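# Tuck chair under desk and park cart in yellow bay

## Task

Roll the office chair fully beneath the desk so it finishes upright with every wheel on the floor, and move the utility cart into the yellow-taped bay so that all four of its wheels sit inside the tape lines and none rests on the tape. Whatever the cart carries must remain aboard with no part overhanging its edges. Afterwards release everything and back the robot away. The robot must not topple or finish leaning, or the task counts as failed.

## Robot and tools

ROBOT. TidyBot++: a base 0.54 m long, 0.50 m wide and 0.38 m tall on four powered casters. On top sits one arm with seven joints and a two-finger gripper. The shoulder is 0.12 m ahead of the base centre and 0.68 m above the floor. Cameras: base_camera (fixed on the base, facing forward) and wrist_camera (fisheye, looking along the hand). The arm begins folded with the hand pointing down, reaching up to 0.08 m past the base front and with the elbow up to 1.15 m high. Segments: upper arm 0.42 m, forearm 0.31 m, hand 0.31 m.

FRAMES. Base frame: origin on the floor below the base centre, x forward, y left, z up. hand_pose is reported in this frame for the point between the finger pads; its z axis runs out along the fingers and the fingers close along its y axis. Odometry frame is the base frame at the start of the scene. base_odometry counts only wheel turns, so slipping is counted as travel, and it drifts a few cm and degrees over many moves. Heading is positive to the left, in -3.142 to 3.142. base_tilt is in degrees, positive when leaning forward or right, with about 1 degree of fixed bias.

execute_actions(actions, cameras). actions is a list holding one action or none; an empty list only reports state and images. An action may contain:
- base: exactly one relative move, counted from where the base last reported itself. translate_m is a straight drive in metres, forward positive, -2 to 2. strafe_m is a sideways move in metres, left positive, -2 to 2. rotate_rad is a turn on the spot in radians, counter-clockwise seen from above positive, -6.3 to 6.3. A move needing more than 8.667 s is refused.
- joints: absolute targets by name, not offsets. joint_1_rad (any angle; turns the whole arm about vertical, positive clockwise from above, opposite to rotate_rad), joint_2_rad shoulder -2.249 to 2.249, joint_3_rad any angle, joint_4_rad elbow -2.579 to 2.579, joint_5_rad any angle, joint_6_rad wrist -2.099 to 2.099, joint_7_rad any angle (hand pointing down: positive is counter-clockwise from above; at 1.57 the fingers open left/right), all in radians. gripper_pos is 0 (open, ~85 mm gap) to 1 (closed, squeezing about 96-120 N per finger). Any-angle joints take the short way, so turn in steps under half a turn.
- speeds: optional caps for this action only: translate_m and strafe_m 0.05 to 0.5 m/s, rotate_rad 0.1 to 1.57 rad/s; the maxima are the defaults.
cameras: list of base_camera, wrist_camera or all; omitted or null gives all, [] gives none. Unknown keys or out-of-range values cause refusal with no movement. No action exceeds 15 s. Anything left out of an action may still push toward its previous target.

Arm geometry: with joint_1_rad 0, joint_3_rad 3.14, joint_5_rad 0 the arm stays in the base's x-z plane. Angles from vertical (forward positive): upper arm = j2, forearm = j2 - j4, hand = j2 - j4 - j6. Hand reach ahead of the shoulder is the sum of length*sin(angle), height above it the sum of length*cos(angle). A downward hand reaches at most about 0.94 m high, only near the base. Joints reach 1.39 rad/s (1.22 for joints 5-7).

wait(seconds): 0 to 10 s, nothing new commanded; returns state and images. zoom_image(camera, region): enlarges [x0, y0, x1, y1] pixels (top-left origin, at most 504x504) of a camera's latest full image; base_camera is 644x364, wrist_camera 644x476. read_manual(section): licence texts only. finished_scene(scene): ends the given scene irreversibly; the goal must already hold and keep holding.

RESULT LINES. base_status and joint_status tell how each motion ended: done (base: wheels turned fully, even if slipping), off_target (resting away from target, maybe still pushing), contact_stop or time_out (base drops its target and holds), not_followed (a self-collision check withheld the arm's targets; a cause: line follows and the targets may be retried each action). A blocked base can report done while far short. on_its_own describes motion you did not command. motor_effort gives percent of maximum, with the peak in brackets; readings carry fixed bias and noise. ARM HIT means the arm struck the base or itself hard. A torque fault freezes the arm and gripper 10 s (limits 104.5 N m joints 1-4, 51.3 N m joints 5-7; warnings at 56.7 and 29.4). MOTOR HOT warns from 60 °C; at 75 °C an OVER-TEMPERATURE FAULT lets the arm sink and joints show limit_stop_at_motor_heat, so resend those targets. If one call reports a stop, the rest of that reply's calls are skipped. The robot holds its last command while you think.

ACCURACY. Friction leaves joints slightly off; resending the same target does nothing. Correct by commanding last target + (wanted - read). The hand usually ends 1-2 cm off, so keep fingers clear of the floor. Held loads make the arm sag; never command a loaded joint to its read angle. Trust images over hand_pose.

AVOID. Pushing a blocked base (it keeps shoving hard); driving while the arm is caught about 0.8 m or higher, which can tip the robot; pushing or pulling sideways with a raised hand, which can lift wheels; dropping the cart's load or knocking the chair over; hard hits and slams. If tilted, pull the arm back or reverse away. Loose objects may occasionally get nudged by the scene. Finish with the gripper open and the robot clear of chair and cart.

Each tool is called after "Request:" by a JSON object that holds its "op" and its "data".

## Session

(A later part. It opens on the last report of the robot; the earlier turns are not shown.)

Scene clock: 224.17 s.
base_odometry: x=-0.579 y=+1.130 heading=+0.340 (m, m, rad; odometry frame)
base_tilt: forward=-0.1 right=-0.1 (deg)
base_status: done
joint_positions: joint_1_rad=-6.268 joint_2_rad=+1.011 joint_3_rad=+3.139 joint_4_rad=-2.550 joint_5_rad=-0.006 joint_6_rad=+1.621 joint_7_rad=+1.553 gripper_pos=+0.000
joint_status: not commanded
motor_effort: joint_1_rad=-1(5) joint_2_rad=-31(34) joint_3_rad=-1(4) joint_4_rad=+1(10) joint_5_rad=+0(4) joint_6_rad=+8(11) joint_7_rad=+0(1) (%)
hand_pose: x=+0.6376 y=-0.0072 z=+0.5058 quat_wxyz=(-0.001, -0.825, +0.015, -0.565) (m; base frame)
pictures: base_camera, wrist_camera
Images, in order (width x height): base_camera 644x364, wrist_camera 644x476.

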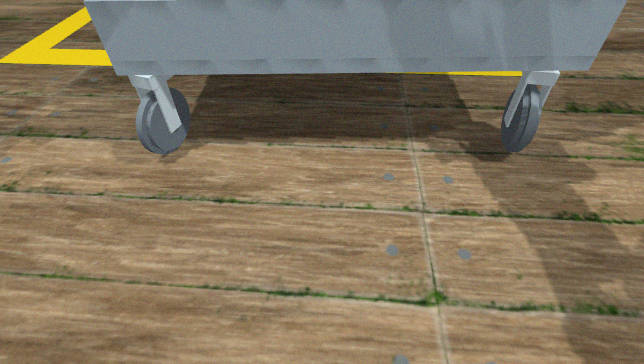

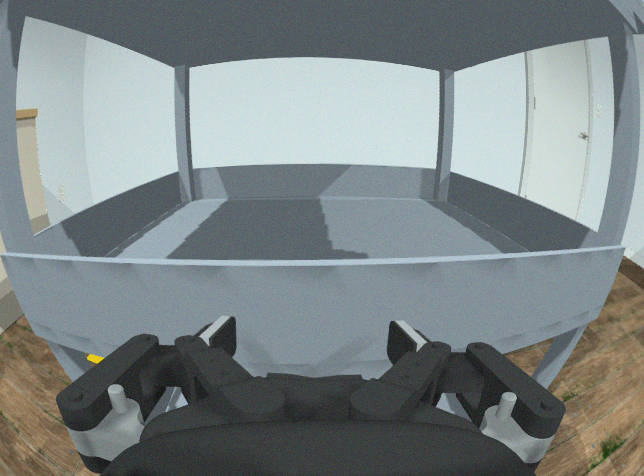

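Request:
{"op": "execute_actions", "data": {"actions": [{"base":{"translate_m":0.55},"joints":{"joint_6_rad":1.7},"speeds":{"translate_m":0.12}}]}}

Request:
{"op": "execute_actions", "data": {"actions": [{"base":{"translate_m":-0.65}}]}}

Request:
{"op": "execute_actions", "data": {"actions": [{"base":{"rotate_rad":-1.45},"joints":{"joint_6_rad":1.8}}]}}

Scene clock: 237.07 s.
base_odometry: x=-0.060 y=+1.313 heading=+0.339 (m, m, rad; odometry frame)
base_tilt: forward=-0.1 right=-0.1 (deg)
base_status: done
joint_positions: joint_1_rad=-6.268 joint_2_rad=+1.016 joint_3_rad=+3.142 joint_4_rad=-2.547 joint_5_rad=+0.000 joint_6_rad=+1.664 joint_7_rad=+1.554 gripper_pos=+0.000
joint_status: all done
motor_effort: joint_1_rad=-1(4) joint_2_rad=-32(36) joint_3_rad=-1(4) joint_4_rad=+0(12) joint_5_rad=-1(5) joint_6_rad=+9(17) joint_7_rad=+0(1) (%)
hand_pose: x=+0.6425 y=-0.0067 z=+0.5159 quat_wxyz=(+0.000, -0.813, +0.013, -0.582) (m; base frame)
pictures: base_camera, wrist_camera
Images, in order (width x height): base_camera 644x364, wrist_camera 644x476.

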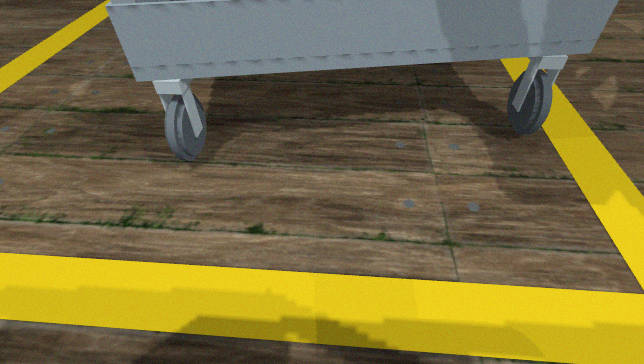

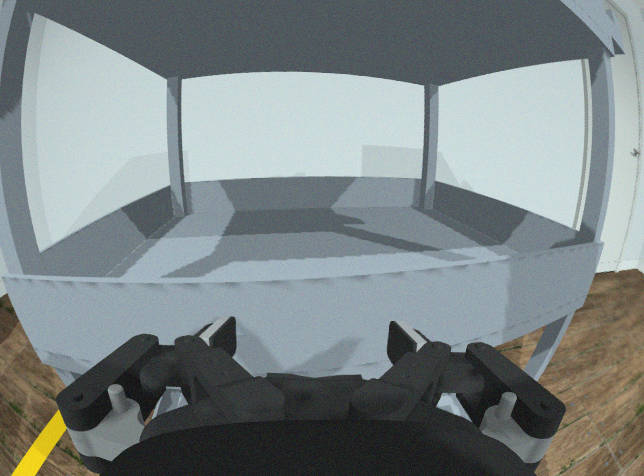

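Scene clock: 239.83 s.
base_odometry: x=-0.673 y=+1.097 heading=+0.340 (m, m, rad; odometry frame)
base_tilt: forward=-0.1 right=-0.2 (deg)
base_status: done
joint_positions: joint_1_rad=-6.269 joint_2_rad=+1.016 joint_3_rad=+3.142 joint_4_rad=-2.540 joint_5_rad=+0.000 joint_6_rad=+1.667 joint_7_rad=+1.554 gripper_pos=+0.000
joint_status: not commanded
motor_effort: joint_1_rad=+0(2) joint_2_rad=-32(32) joint_3_rad=-1(2) joint_4_rad=-2(4) joint_5_rad=+0(1) joint_6_rad=+8(8) joint_7_rad=+0(0) (%)
hand_pose: x=+0.6455 y=-0.0065 z=+0.5179 quat_wxyz=(+0.000, -0.810, +0.012, -0.586) (m; base frame)
pictures: base_camera, wrist_camera
Images, in order (width x height): base_camera 644x364, wrist_camera 644x476.

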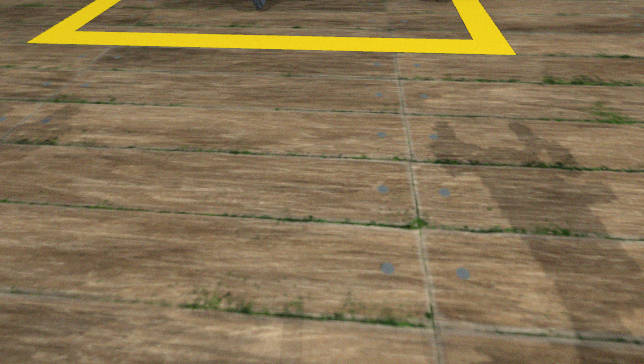

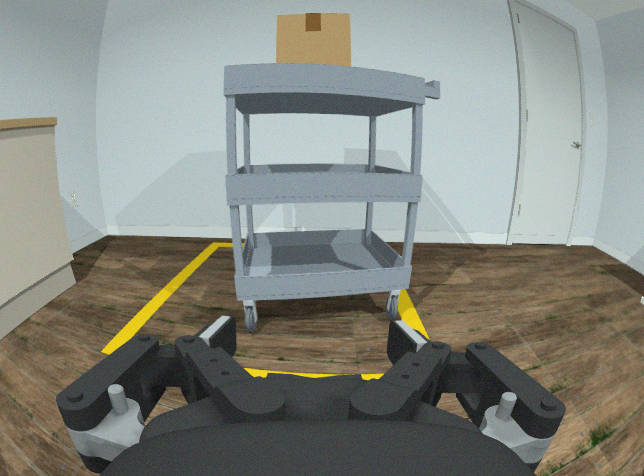

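Scene clock: 242.07 s.
base_odometry: x=-0.673 y=+1.097 heading=-1.109 (m, m, rad; odometry frame)
base_tilt: forward=-0.1 right=-0.1 (deg)
base_status: done
joint_positions: joint_1_rad=-6.264 joint_2_rad=+1.015 joint_3_rad=+3.142 joint_4_rad=-2.540 joint_5_rad=+0.000 joint_6_rad=+1.776 joint_7_rad=+1.554 gripper_pos=+0.000
joint_status: all done
motor_effort: joint_1_rad=+0(3) joint_2_rad=-31(33) joint_3_rad=-1(3) joint_4_rad=-2(3) joint_5_rad=+0(1) joint_6_rad=+8(9) joint_7_rad=+0(0) (%)
hand_pose: x=+0.6546 y=-0.0089 z=+0.5516 quat_wxyz=(-0.001, -0.777, +0.014, -0.630) (m; base frame)
pictures: base_camera, wrist_camera
Images, in order (width x height): base_camera 644x364, wrist_camera 644x476.

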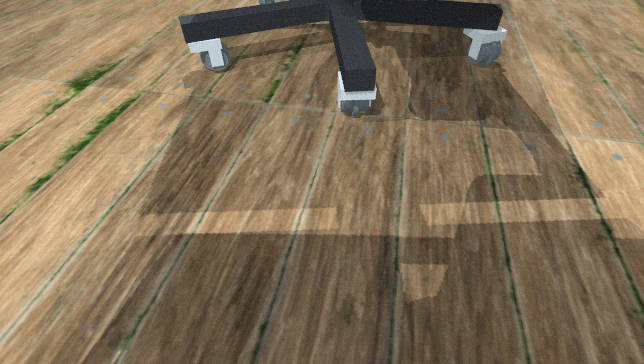

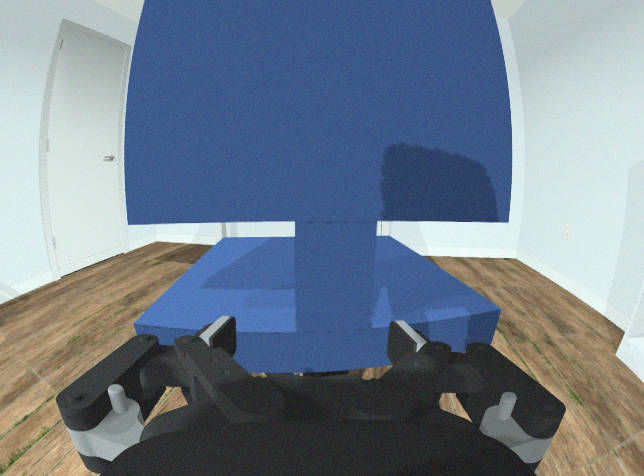

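Request:
{"op": "execute_actions", "data": {"actions": [{"base":{"strafe_m":-0.026},"speeds":{"strafe_m":0.05}}], "cameras": []}}

Request:
{"op": "execute_actions", "data": {"actions": [{"base":{"translate_m":0.16},"speeds":{"translate_m":0.06}}], "cameras": ["wrist_camera"]}}

Scene clock: 248.83 s.
base_odometry: x=-0.696 y=+1.085 heading=-1.111 (m, m, rad; odometry frame)
base_tilt: forward=-0.1 right=-0.1 (deg)
base_status: done
joint_positions: joint_1_rad=-6.266 joint_2_rad=+1.015 joint_3_rad=+3.142 joint_4_rad=-2.540 joint_5_rad=+0.000 joint_6_rad=+1.776 joint_7_rad=+1.554 gripper_pos=+0.000
joint_status: not commanded
motor_effort: joint_1_rad=-1(3) joint_2_rad=-32(32) joint_3_rad=-1(2) joint_4_rad=-2(1) joint_5_rad=+0(0) joint_6_rad=+8(8) joint_7_rad=+0(0) (%)
hand_pose: x=+0.6546 y=-0.0080 z=+0.5516 quat_wxyz=(+0.000, -0.777, +0.013, -0.630) (m; base frame)
pictures: none
No camera images: the call's "cameras" was empty. Leave "cameras" out to get every camera's image.

Scene clock: 251.97 s.
base_odometry: x=-0.625 y=+0.941 heading=-1.111 (m, m, rad; odometry frame)
base_tilt: forward=-0.1 right=-0.1 (deg)
base_status: done
joint_positions: joint_1_rad=-6.267 joint_2_rad=+1.015 joint_3_rad=+3.142 joint_4_rad=-2.566 joint_5_rad=+0.000 joint_6_rad=+1.776 joint_7_rad=+1.554 gripper_pos=+0.000
joint_status: not commanded
motor_effort: joint_1_rad=+1(2) joint_2_rad=-33(34) joint_3_rad=+0(1) joint_4_rad=+3(9) joint_5_rad=-2(3) joint_6_rad=+10(11) joint_7_rad=+0(0) (%)
hand_pose: x=+0.6453 y=-0.0075 z=+0.5468 quat_wxyz=(+0.000, -0.785, +0.013, -0.619) (m; base frame)
pictures: wrist_camera
Images, in order (width x height): wrist_camera 644x476.

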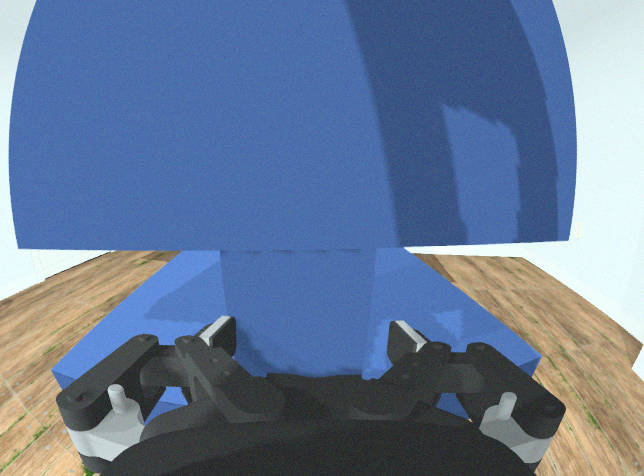

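Left finger caught the post.

Request:
{"op": "execute_actions", "data": {"actions": [{"base":{"translate_m":-0.02}}], "cameras": []}}

Request:
{"op": "execute_actions", "data": {"actions": [{"base":{"strafe_m":0.008},"speeds":{"strafe_m":0.05}}], "cameras": ["wrist_camera"]}}

Request:
{"op": "execute_actions", "data": {"actions": [{"base":{"translate_m":0.06},"speeds":{"translate_m":0.05}}], "cameras": ["wrist_camera"]}}

Scene clock: 289.50 s.
base_odometry: x=-0.634 y=+0.959 heading=-1.111 (m, m, rad; odometry frame)
base_tilt: forward=+0.0 right=-0.1 (deg)
base_status: done
joint_positions: joint_1_rad=-6.267 joint_2_rad=+1.015 joint_3_rad=+3.142 joint_4_rad=-2.543 joint_5_rad=+0.000 joint_6_rad=+1.776 joint_7_rad=+1.554 gripper_pos=+0.000
joint_status: not commanded
motor_effort: joint_1_rad=-1(3) joint_2_rad=-32(33) joint_3_rad=-1(2) joint_4_rad=-2(3) joint_5_rad=+0(2) joint_6_rad=+8(9) joint_7_rad=+0(0) (%)
hand_pose: x=+0.6535 y=-0.0076 z=+0.5510 quat_wxyz=(+0.000, -0.778, +0.013, -0.628) (m; base frame)
pictures: none
No camera images: the call's "cameras" was empty. Leave "cameras" out to get every camera's image.

Scene clock: 290.07 s.
base_odometry: x=-0.627 y=+0.963 heading=-1.111 (m, m, rad; odometry frame)
base_tilt: forward=-0.1 right=-0.1 (deg)
base_status: done
joint_positions: joint_1_rad=-6.269 joint_2_rad=+1.015 joint_3_rad=+3.142 joint_4_rad=-2.543 joint_5_rad=+0.000 joint_6_rad=+1.776 joint_7_rad=+1.554 gripper_pos=+0.000
joint_status: not commanded
motor_effort: joint_1_rad=+0(3) joint_2_rad=-33(32) joint_3_rad=+0(2) joint_4_rad=-2(2) joint_5_rad=-1(0) joint_6_rad=+8(8) joint_7_rad=-1(0) (%)
hand_pose: x=+0.6535 y=-0.0067 z=+0.5510 quat_wxyz=(+0.000, -0.778, +0.012, -0.628) (m; base frame)
pictures: wrist_camera
Images, in order (width x height): wrist_camera 644x476.

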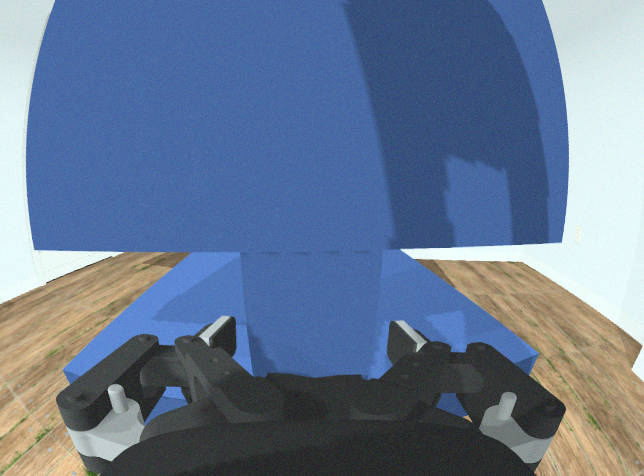

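Scene clock: 291.70 s.
base_odometry: x=-0.600 y=+0.909 heading=-1.111 (m, m, rad; odometry frame)
base_tilt: forward=+0.0 right=-0.1 (deg)
base_status: done
joint_positions: joint_1_rad=-6.269 joint_2_rad=+1.015 joint_3_rad=+3.142 joint_4_rad=-2.543 joint_5_rad=+0.000 joint_6_rad=+1.776 joint_7_rad=+1.554 gripper_pos=+0.000
joint_status: not commanded
motor_effort: joint_1_rad=+0(4) joint_2_rad=-32(33) joint_3_rad=+0(2) joint_4_rad=+0(2) joint_5_rad=-1(3) joint_6_rad=+8(9) joint_7_rad=+0(0) (%)
hand_pose: x=+0.6535 y=-0.0065 z=+0.5510 quat_wxyz=(+0.000, -0.778, +0.012, -0.628) (m; base frame)
pictures: wrist_camera
Images, in order (width x height): wrist_camera 644x476.

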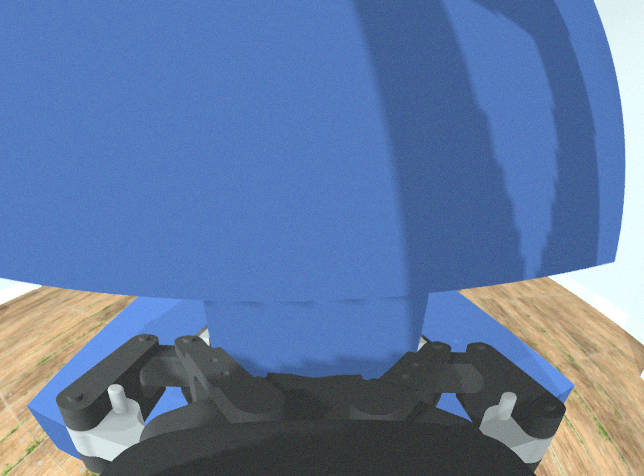

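Request:
{"op": "execute_actions", "data": {"actions": [{"joints":{"gripper_pos":1}}], "cameras": []}}

Request:
{"op": "execute_actions", "data": {"actions": [{"base":{"translate_m":0.85},"speeds":{"translate_m":0.2}}]}}

Scene clock: 296.53 s.
base_odometry: x=-0.600 y=+0.909 heading=-1.111 (m, m, rad; odometry frame)
base_tilt: forward=-0.1 right=-0.2 (deg)
base_status: not commanded
joint_positions: joint_1_rad=-6.278 joint_2_rad=+1.014 joint_3_rad=+3.142 joint_4_rad=-2.555 joint_5_rad=+0.008 joint_6_rad=+1.779 joint_7_rad=+1.577 gripper_pos=+0.089
joint_status: gripper_pos off_target (ended at +0.089, target +1.000)
motor_effort: joint_1_rad=+1(5) joint_2_rad=-31(32) joint_3_rad=+0(2) joint_4_rad=+1(4) joint_5_rad=-2(6) joint_6_rad=+6(8) joint_7_rad=+0(5) (%)
hand_pose: x=+0.6496 y=+0.0008 z=+0.5504 quat_wxyz=(+0.000, -0.780, -0.002, -0.625) (m; base frame)
pictures: none
No camera images: the call's "cameras" was empty. Leave "cameras" out to get every camera's image.

Scene clock: 301.47 s.
base_odometry: x=-0.222 y=+0.148 heading=-1.110 (m, m, rad; odometry frame)
base_tilt: forward=-0.1 right=-0.1 (deg)
base_status: done
joint_positions: joint_1_rad=-6.302 joint_2_rad=+1.022 joint_3_rad=+3.142 joint_4_rad=-2.549 joint_5_rad=+0.023 joint_6_rad=+1.791 joint_7_rad=+1.584 gripper_pos=+0.089
joint_status: not commanded
motor_effort: joint_1_rad=+9(9) joint_2_rad=-34(37) joint_3_rad=+2(3) joint_4_rad=+0(9) joint_5_rad=-7(7) joint_6_rad=+12(15) joint_7_rad=-4(5) (%)
hand_pose: x=+0.6511 y=+0.0182 z=+0.5508 quat_wxyz=(+0.012, -0.777, -0.018, -0.629) (m; base frame)
pictures: base_camera, wrist_camera
Images, in order (width x height): base_camera 644x364, wrist_camera 644x476.

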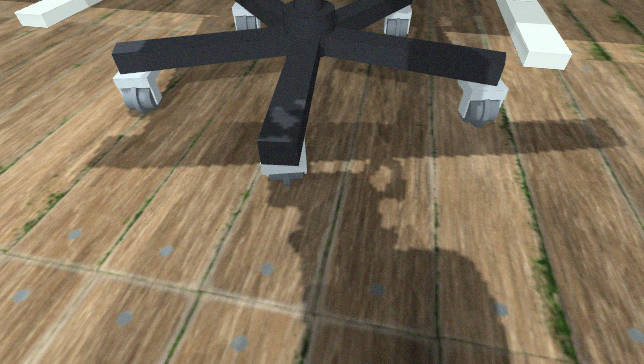

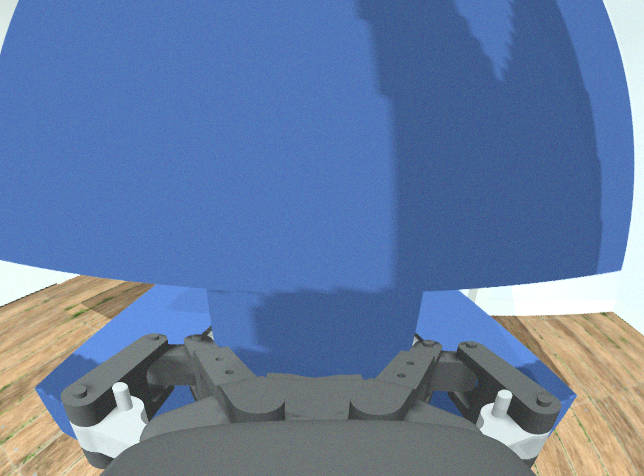

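Request:
{"op": "execute_actions", "data": {"actions": [{"base":{"strafe_m":0.32},"speeds":{"strafe_m":0.1}}], "cameras": ["base_camera"]}}

Request:
{"op": "execute_actions", "data": {"actions": [{"base":{"rotate_rad":-0.2},"speeds":{"rotate_rad":0.12}}], "cameras": ["base_camera"]}}

Request:
{"op": "execute_actions", "data": {"actions": [{"base":{"translate_m":0.28},"speeds":{"translate_m":0.08}}]}}

Scene clock: 311.60 s.
base_odometry: x=+0.065 y=+0.290 heading=-1.110 (m, m, rad; odometry frame)
base_tilt: forward=-0.1 right=-0.2 (deg)
base_status: done
joint_positions: joint_1_rad=-6.223 joint_2_rad=+1.024 joint_3_rad=+3.165 joint_4_rad=-2.544 joint_5_rad=-0.055 joint_6_rad=+1.790 joint_7_rad=+1.534 gripper_pos=+0.090
joint_status: not commanded
motor_effort: joint_1_rad=-7(21) joint_2_rad=-32(38) joint_3_rad=-3(9) joint_4_rad=+1(4) joint_5_rad=+5(15) joint_6_rad=+10(15) joint_7_rad=+3(11) (%)
hand_pose: x=+0.6503 y=-0.0565 z=+0.5509 quat_wxyz=(-0.044, -0.774, +0.048, -0.630) (m; base frame)
pictures: base_camera
Images, in order (width x height): base_camera 644x364.

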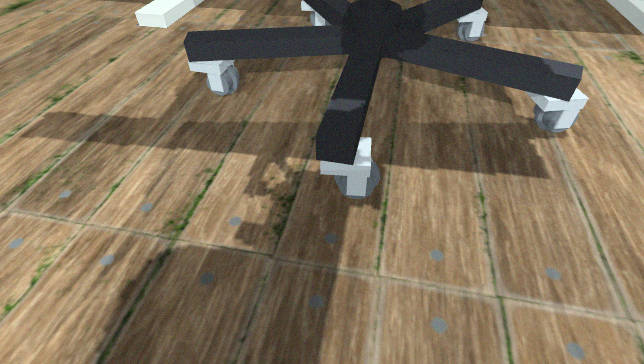

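Scene clock: 313.77 s.
base_odometry: x=+0.065 y=+0.290 heading=-1.307 (m, m, rad; odometry frame)
base_tilt: forward=+0.0 right=-0.1 (deg)
base_status: done
joint_positions: joint_1_rad=-6.319 joint_2_rad=+1.024 joint_3_rad=+3.135 joint_4_rad=-2.543 joint_5_rad=+0.048 joint_6_rad=+1.790 joint_7_rad=+1.602 gripper_pos=+0.090
joint_status: not commanded
motor_effort: joint_1_rad=+6(13) joint_2_rad=-37(37) joint_3_rad=+1(3) joint_4_rad=-3(4) joint_5_rad=-5(10) joint_6_rad=+14(14) joint_7_rad=-5(8) (%)
hand_pose: x=+0.6521 y=+0.0376 z=+0.5509 quat_wxyz=(+0.026, -0.775, -0.036, -0.630) (m; base frame)
pictures: base_camera
Images, in order (width x height): base_camera 644x364.

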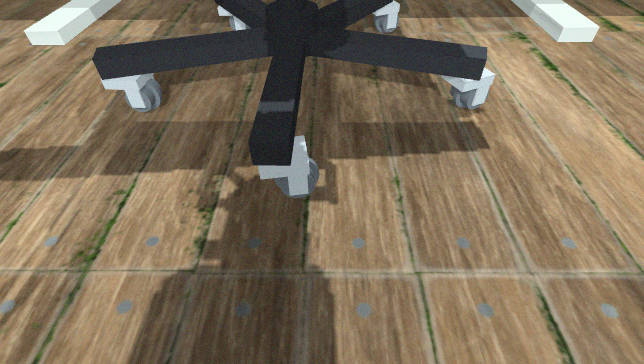

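Scene clock: 317.80 s.
base_odometry: x=+0.138 y=+0.019 heading=-1.308 (m, m, rad; odometry frame)
base_tilt: forward=-0.1 right=-0.2 (deg)
base_status: done
joint_positions: joint_1_rad=-6.350 joint_2_rad=+1.021 joint_3_rad=+3.124 joint_4_rad=-2.558 joint_5_rad=+0.074 joint_6_rad=+1.790 joint_7_rad=+1.620 gripper_pos=+0.090
joint_status: not commanded
motor_effort: joint_1_rad=+15(18) joint_2_rad=-34(38) joint_3_rad=+3(5) joint_4_rad=+1(7) joint_5_rad=-11(14) joint_6_rad=+14(15) joint_7_rad=-9(10) (%)
hand_pose: x=+0.6441 y=+0.0659 z=+0.5506 quat_wxyz=(+0.047, -0.777, -0.061, -0.625) (m; base frame)
pictures: base_camera, wrist_camera
Images, in order (width x height): base_camera 644x364, wrist_camera 644x476.

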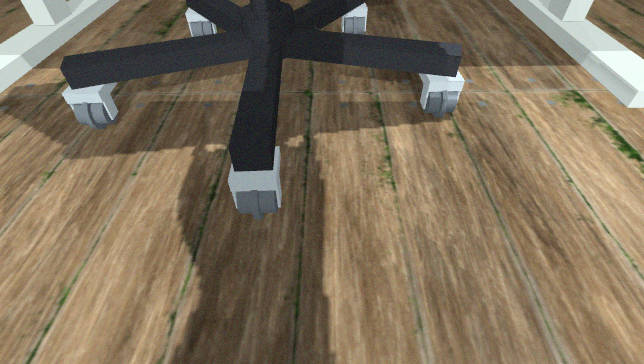

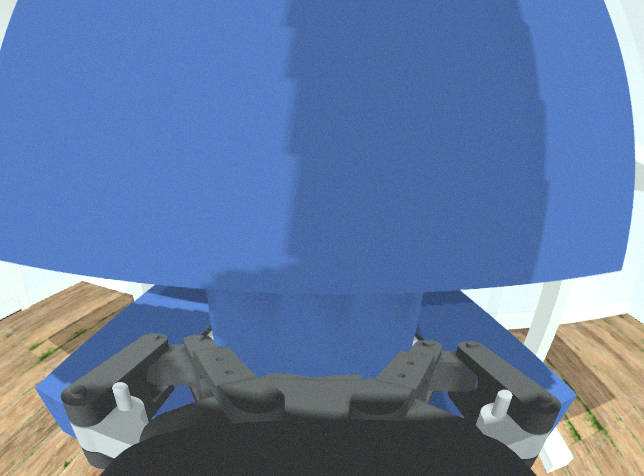

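Request:
{"op": "execute_actions", "data": {"actions": [{"base":{"strafe_m":0.09},"speeds":{"strafe_m":0.08}}], "cameras": []}}

Request:
{"op": "execute_actions", "data": {"actions": [{"base":{"translate_m":0.06},"speeds":{"translate_m":0.05}}], "cameras": ["base_camera"]}}

Scene clock: 326.60 s.
base_odometry: x=+0.225 y=+0.043 heading=-1.309 (m, m, rad; odometry frame)
base_tilt: forward=-0.1 right=-0.2 (deg)
base_status: done
joint_positions: joint_1_rad=-6.280 joint_2_rad=+1.018 joint_3_rad=+3.130 joint_4_rad=-2.563 joint_5_rad=+0.009 joint_6_rad=+1.790 joint_7_rad=+1.590 gripper_pos=+0.090
joint_status: not commanded
motor_effort: joint_1_rad=-2(15) joint_2_rad=-30(36) joint_3_rad=-2(4) joint_4_rad=+0(4) joint_5_rad=+1(12) joint_6_rad=+7(14) joint_7_rad=+0(10) (%)
hand_pose: x=+0.6471 y=+0.0071 z=+0.5503 quat_wxyz=(+0.003, -0.780, -0.008, -0.625) (m; base frame)
pictures: none
No camera images: the call's "cameras" was empty. Leave "cameras" out to get every camera's image.

Scene clock: 328.27 s.
base_odometry: x=+0.241 y=-0.015 heading=-1.308 (m, m, rad; odometry frame)
base_tilt: forward=+0.0 right=-0.1 (deg)
base_status: done
joint_positions: joint_1_rad=-6.282 joint_2_rad=+1.020 joint_3_rad=+3.130 joint_4_rad=-2.559 joint_5_rad=+0.009 joint_6_rad=+1.790 joint_7_rad=+1.590 gripper_pos=+0.090
joint_status: not commanded
motor_effort: joint_1_rad=+5(5) joint_2_rad=-32(40) joint_3_rad=+2(3) joint_4_rad=+0(7) joint_5_rad=-5(5) joint_6_rad=+8(15) joint_7_rad=-1(1) (%)
hand_pose: x=+0.6484 y=+0.0078 z=+0.5505 quat_wxyz=(+0.003, -0.779, -0.008, -0.626) (m; base frame)
pictures: base_camera
Images, in order (width x height): base_camera 644x364.

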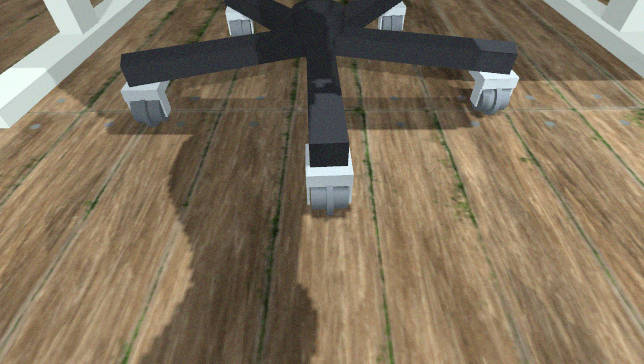

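Request:
{"op": "execute_actions", "data": {"actions": [{"base":{"translate_m":0.025},"speeds":{"translate_m":0.05}}], "cameras": ["base_camera"]}}

Scene clock: 333.00 s.
base_odometry: x=+0.247 y=-0.039 heading=-1.308 (m, m, rad; odometry frame)
base_tilt: forward=-0.1 right=-0.1 (deg)
base_status: done
joint_positions: joint_1_rad=-6.285 joint_2_rad=+1.013 joint_3_rad=+3.129 joint_4_rad=-2.589 joint_5_rad=+0.001 joint_6_rad=+1.794 joint_7_rad=+1.587 gripper_pos=+0.090
joint_status: not commanded
motor_effort: joint_1_rad=+2(7) joint_2_rad=-33(39) joint_3_rad=+1(5) joint_4_rad=+7(15) joint_5_rad=+2(5) joint_6_rad=+10(14) joint_7_rad=+1(2) (%)
hand_pose: x=+0.6388 y=+0.0080 z=+0.5500 quat_wxyz=(+0.003, -0.786, -0.007, -0.619) (m; base frame)
pictures: base_camera
Images, in order (width x height): base_camera 644x364.

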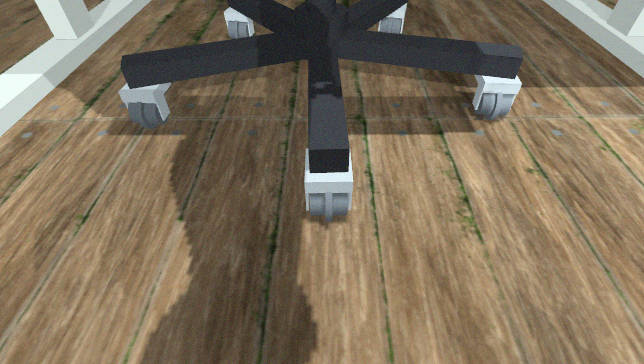

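Request:
{"op": "execute_actions", "data": {"actions": [{"joints":{"gripper_pos":0}}], "cameras": []}}

Request:
{"op": "execute_actions", "data": {"actions": [{"base":{"translate_m":-0.2},"speeds":{"translate_m":0.2}}]}}

Request:
{"op": "execute_actions", "data": {"actions": [{"base":{"rotate_rad":3.16},"joints":{"joint_6_rad":1.66}}], "cameras": []}}

Request:
{"op": "execute_actions", "data": {"actions": [{"base":{"strafe_m":-0.95}}]}}

Scene clock: 343.47 s.
base_odometry: x=+0.247 y=-0.039 heading=-1.308 (m, m, rad; odometry frame)
base_tilt: forward=+0.0 right=-0.2 (deg)
base_status: not commanded
joint_positions: joint_1_rad=-6.286 joint_2_rad=+1.015 joint_3_rad=+3.129 joint_4_rad=-2.571 joint_5_rad=+0.005 joint_6_rad=+1.794 joint_7_rad=+1.587 gripper_pos=+0.000
joint_status: all done
motor_effort: joint_1_rad=+4(7) joint_2_rad=-32(36) joint_3_rad=+2(3) joint_4_rad=+4(9) joint_5_rad=-4(5) joint_6_rad=+9(11) joint_7_rad=+1(0) (%)
hand_pose: x=+0.6448 y=+0.0095 z=+0.5521 quat_wxyz=(+0.005, -0.781, -0.008, -0.625) (m; base frame)
pictures: none
No camera images: the call's "cameras" was empty. Leave "cameras" out to get every camera's image.

Scene clock: 345.23 s.
base_odometry: x=+0.195 y=+0.154 heading=-1.308 (m, m, rad; odometry frame)
base_tilt: forward=-0.1 right=-0.1 (deg)
base_status: done
joint_positions: joint_1_rad=-6.282 joint_2_rad=+1.014 joint_3_rad=+3.131 joint_4_rad=-2.536 joint_5_rad=+0.005 joint_6_rad=+1.794 joint_7_rad=+1.587 gripper_pos=+0.000
joint_status: not commanded
motor_effort: joint_1_rad=+0(4) joint_2_rad=-32(33) joint_3_rad=-1(2) joint_4_rad=-2(3) joint_5_rad=+0(4) joint_6_rad=+8(9) joint_7_rad=+1(0) (%)
hand_pose: x=+0.6572 y=+0.0065 z=+0.5584 quat_wxyz=(+0.002, -0.769, -0.006, -0.639) (m; base frame)
pictures: base_camera, wrist_camera
Images, in order (width x height): base_camera 644x364, wrist_camera 644x476.

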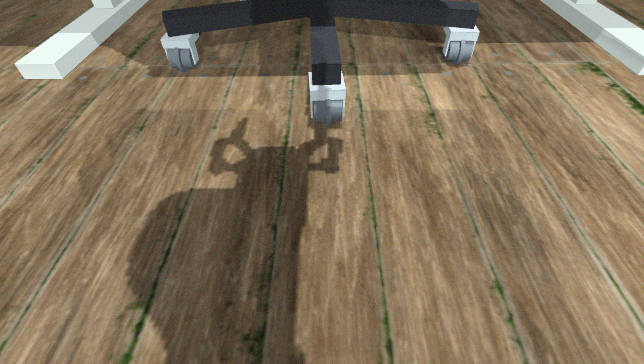

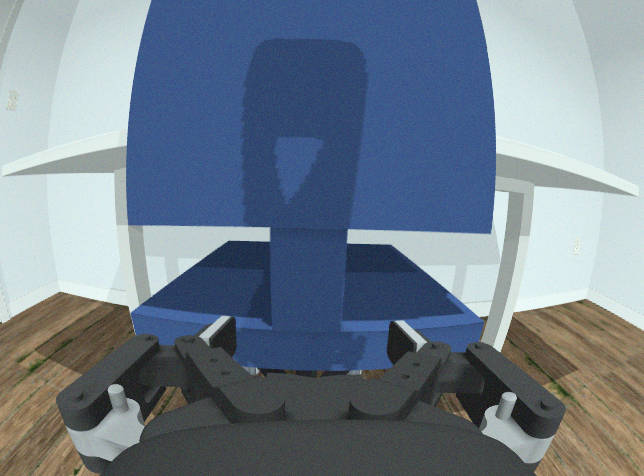

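Scene clock: 348.53 s.
base_odometry: x=+0.196 y=+0.154 heading=+1.851 (m, m, rad; odometry frame)
base_tilt: forward=-0.1 right=-0.1 (deg)
base_status: done
joint_positions: joint_1_rad=-6.277 joint_2_rad=+1.014 joint_3_rad=+3.131 joint_4_rad=-2.536 joint_5_rad=+0.005 joint_6_rad=+1.684 joint_7_rad=+1.587 gripper_pos=+0.000
joint_status: all done
motor_effort: joint_1_rad=+0(4) joint_2_rad=-31(34) joint_3_rad=-1(3) joint_4_rad=-1(4) joint_5_rad=-1(1) joint_6_rad=+8(9) joint_7_rad=+1(0) (%)
hand_pose: x=+0.6490 y=+0.0040 z=+0.5250 quat_wxyz=(+0.001, -0.804, -0.005, -0.595) (m; base frame)
pictures: none
No camera images: the call's "cameras" was empty. Leave "cameras" out to get every camera's image.

Scene clock: 351.77 s.
base_odometry: x=+1.108 y=+0.419 heading=+1.852 (m, m, rad; odometry frame)
base_tilt: forward=+0.0 right=-0.1 (deg)
base_status: done
joint_positions: joint_1_rad=-6.276 joint_2_rad=+1.014 joint_3_rad=+3.131 joint_4_rad=-2.536 joint_5_rad=+0.005 joint_6_rad=+1.684 joint_7_rad=+1.587 gripper_pos=+0.000
joint_status: not commanded
motor_effort: joint_1_rad=+0(3) joint_2_rad=-32(32) joint_3_rad=-1(2) joint_4_rad=-1(2) joint_5_rad=+0(1) joint_6_rad=+8(8) joint_7_rad=-1(0) (%)
hand_pose: x=+0.6490 y=+0.0034 z=+0.5250 quat_wxyz=(+0.001, -0.804, -0.004, -0.595) (m; base frame)
pictures: base_camera, wrist_camera
Images, in order (width x height): base_camera 644x364, wrist_camera 644x476.

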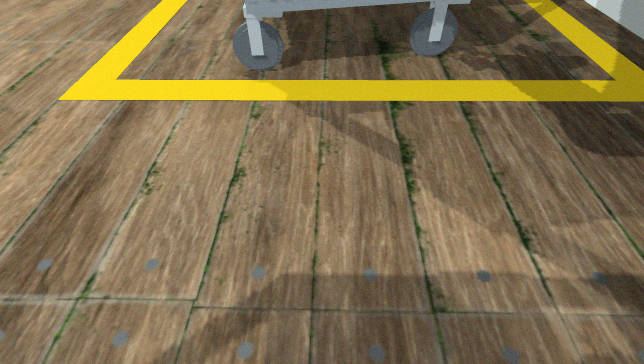

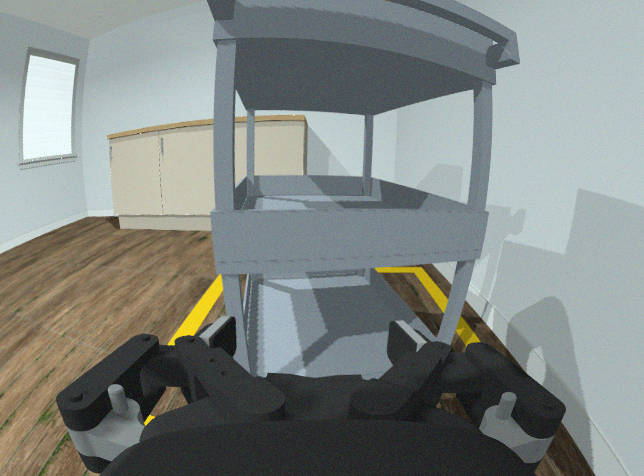

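Request:
{"op": "execute_actions", "data": {"actions": [{"base":{"translate_m":0.4},"speeds":{"translate_m":0.1}}]}}

Request:
{"op": "execute_actions", "data": {"actions": [{"base":{"translate_m":-0.6}}], "cameras": ["wrist_camera"]}}

Scene clock: 364.60 s.
base_odometry: x=+0.997 y=+0.803 heading=+1.852 (m, m, rad; odometry frame)
base_tilt: forward=-0.1 right=-0.2 (deg)
base_status: done
joint_positions: joint_1_rad=-6.267 joint_2_rad=+1.015 joint_3_rad=+3.138 joint_4_rad=-2.550 joint_5_rad=-0.006 joint_6_rad=+1.674 joint_7_rad=+1.587 gripper_pos=+0.000
joint_status: not commanded
motor_effort: joint_1_rad=+0(5) joint_2_rad=-31(35) joint_3_rad=+0(4) joint_4_rad=-1(16) joint_5_rad=-1(7) joint_6_rad=+9(13) joint_7_rad=+0(1) (%)
hand_pose: x=+0.6426 y=-0.0075 z=+0.5192 quat_wxyz=(-0.010, -0.811, +0.001, -0.585) (m; base frame)
pictures: base_camera, wrist_camera
Images, in order (width x height): base_camera 644x364, wrist_camera 644x476.

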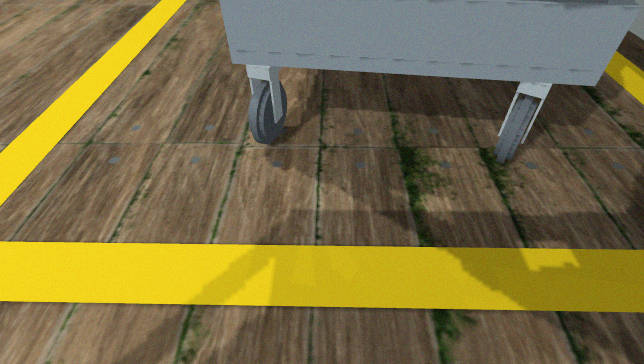

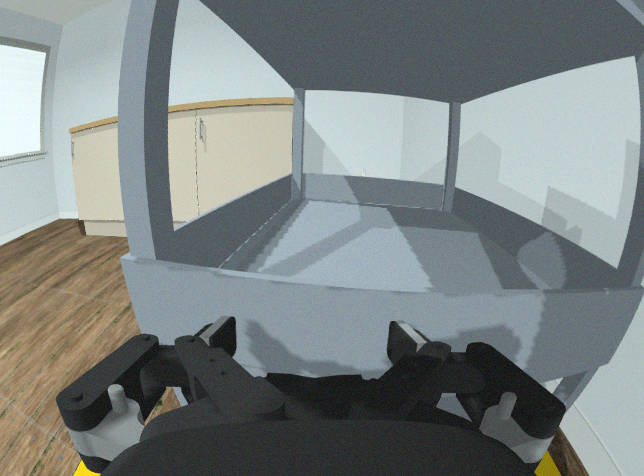

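Scene clock: 367.37 s.
base_odometry: x=+1.165 y=+0.227 heading=+1.853 (m, m, rad; odometry frame)
base_tilt: forward=-0.1 right=-0.1 (deg)
base_status: done
joint_positions: joint_1_rad=-6.268 joint_2_rad=+1.015 joint_3_rad=+3.138 joint_4_rad=-2.543 joint_5_rad=-0.006 joint_6_rad=+1.674 joint_7_rad=+1.587 gripper_pos=+0.000
joint_status: not commanded
motor_effort: joint_1_rad=+0(5) joint_2_rad=-32(34) joint_3_rad=-1(3) joint_4_rad=-1(3) joint_5_rad=+0(1) joint_6_rad=+8(8) joint_7_rad=+0(0) (%)
hand_pose: x=+0.6454 y=-0.0070 z=+0.5204 quat_wxyz=(-0.010, -0.809, +0.001, -0.588) (m; base frame)
pictures: wrist_camera
Images, in order (width x height): wrist_camera 644x476.

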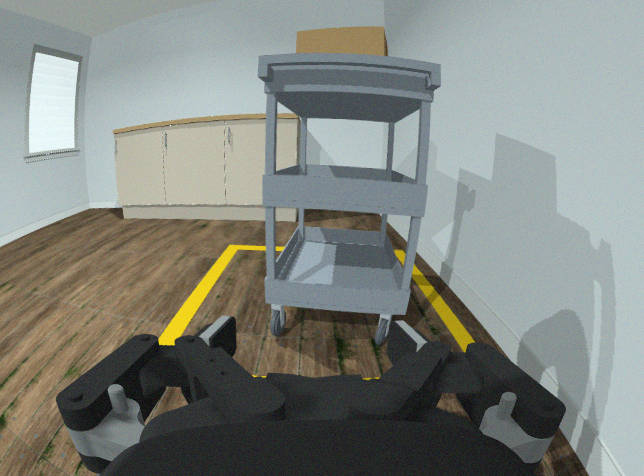

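Request:
{"op": "finished_scene", "data": {"scene": 1}}

The scene is finished: the task was done.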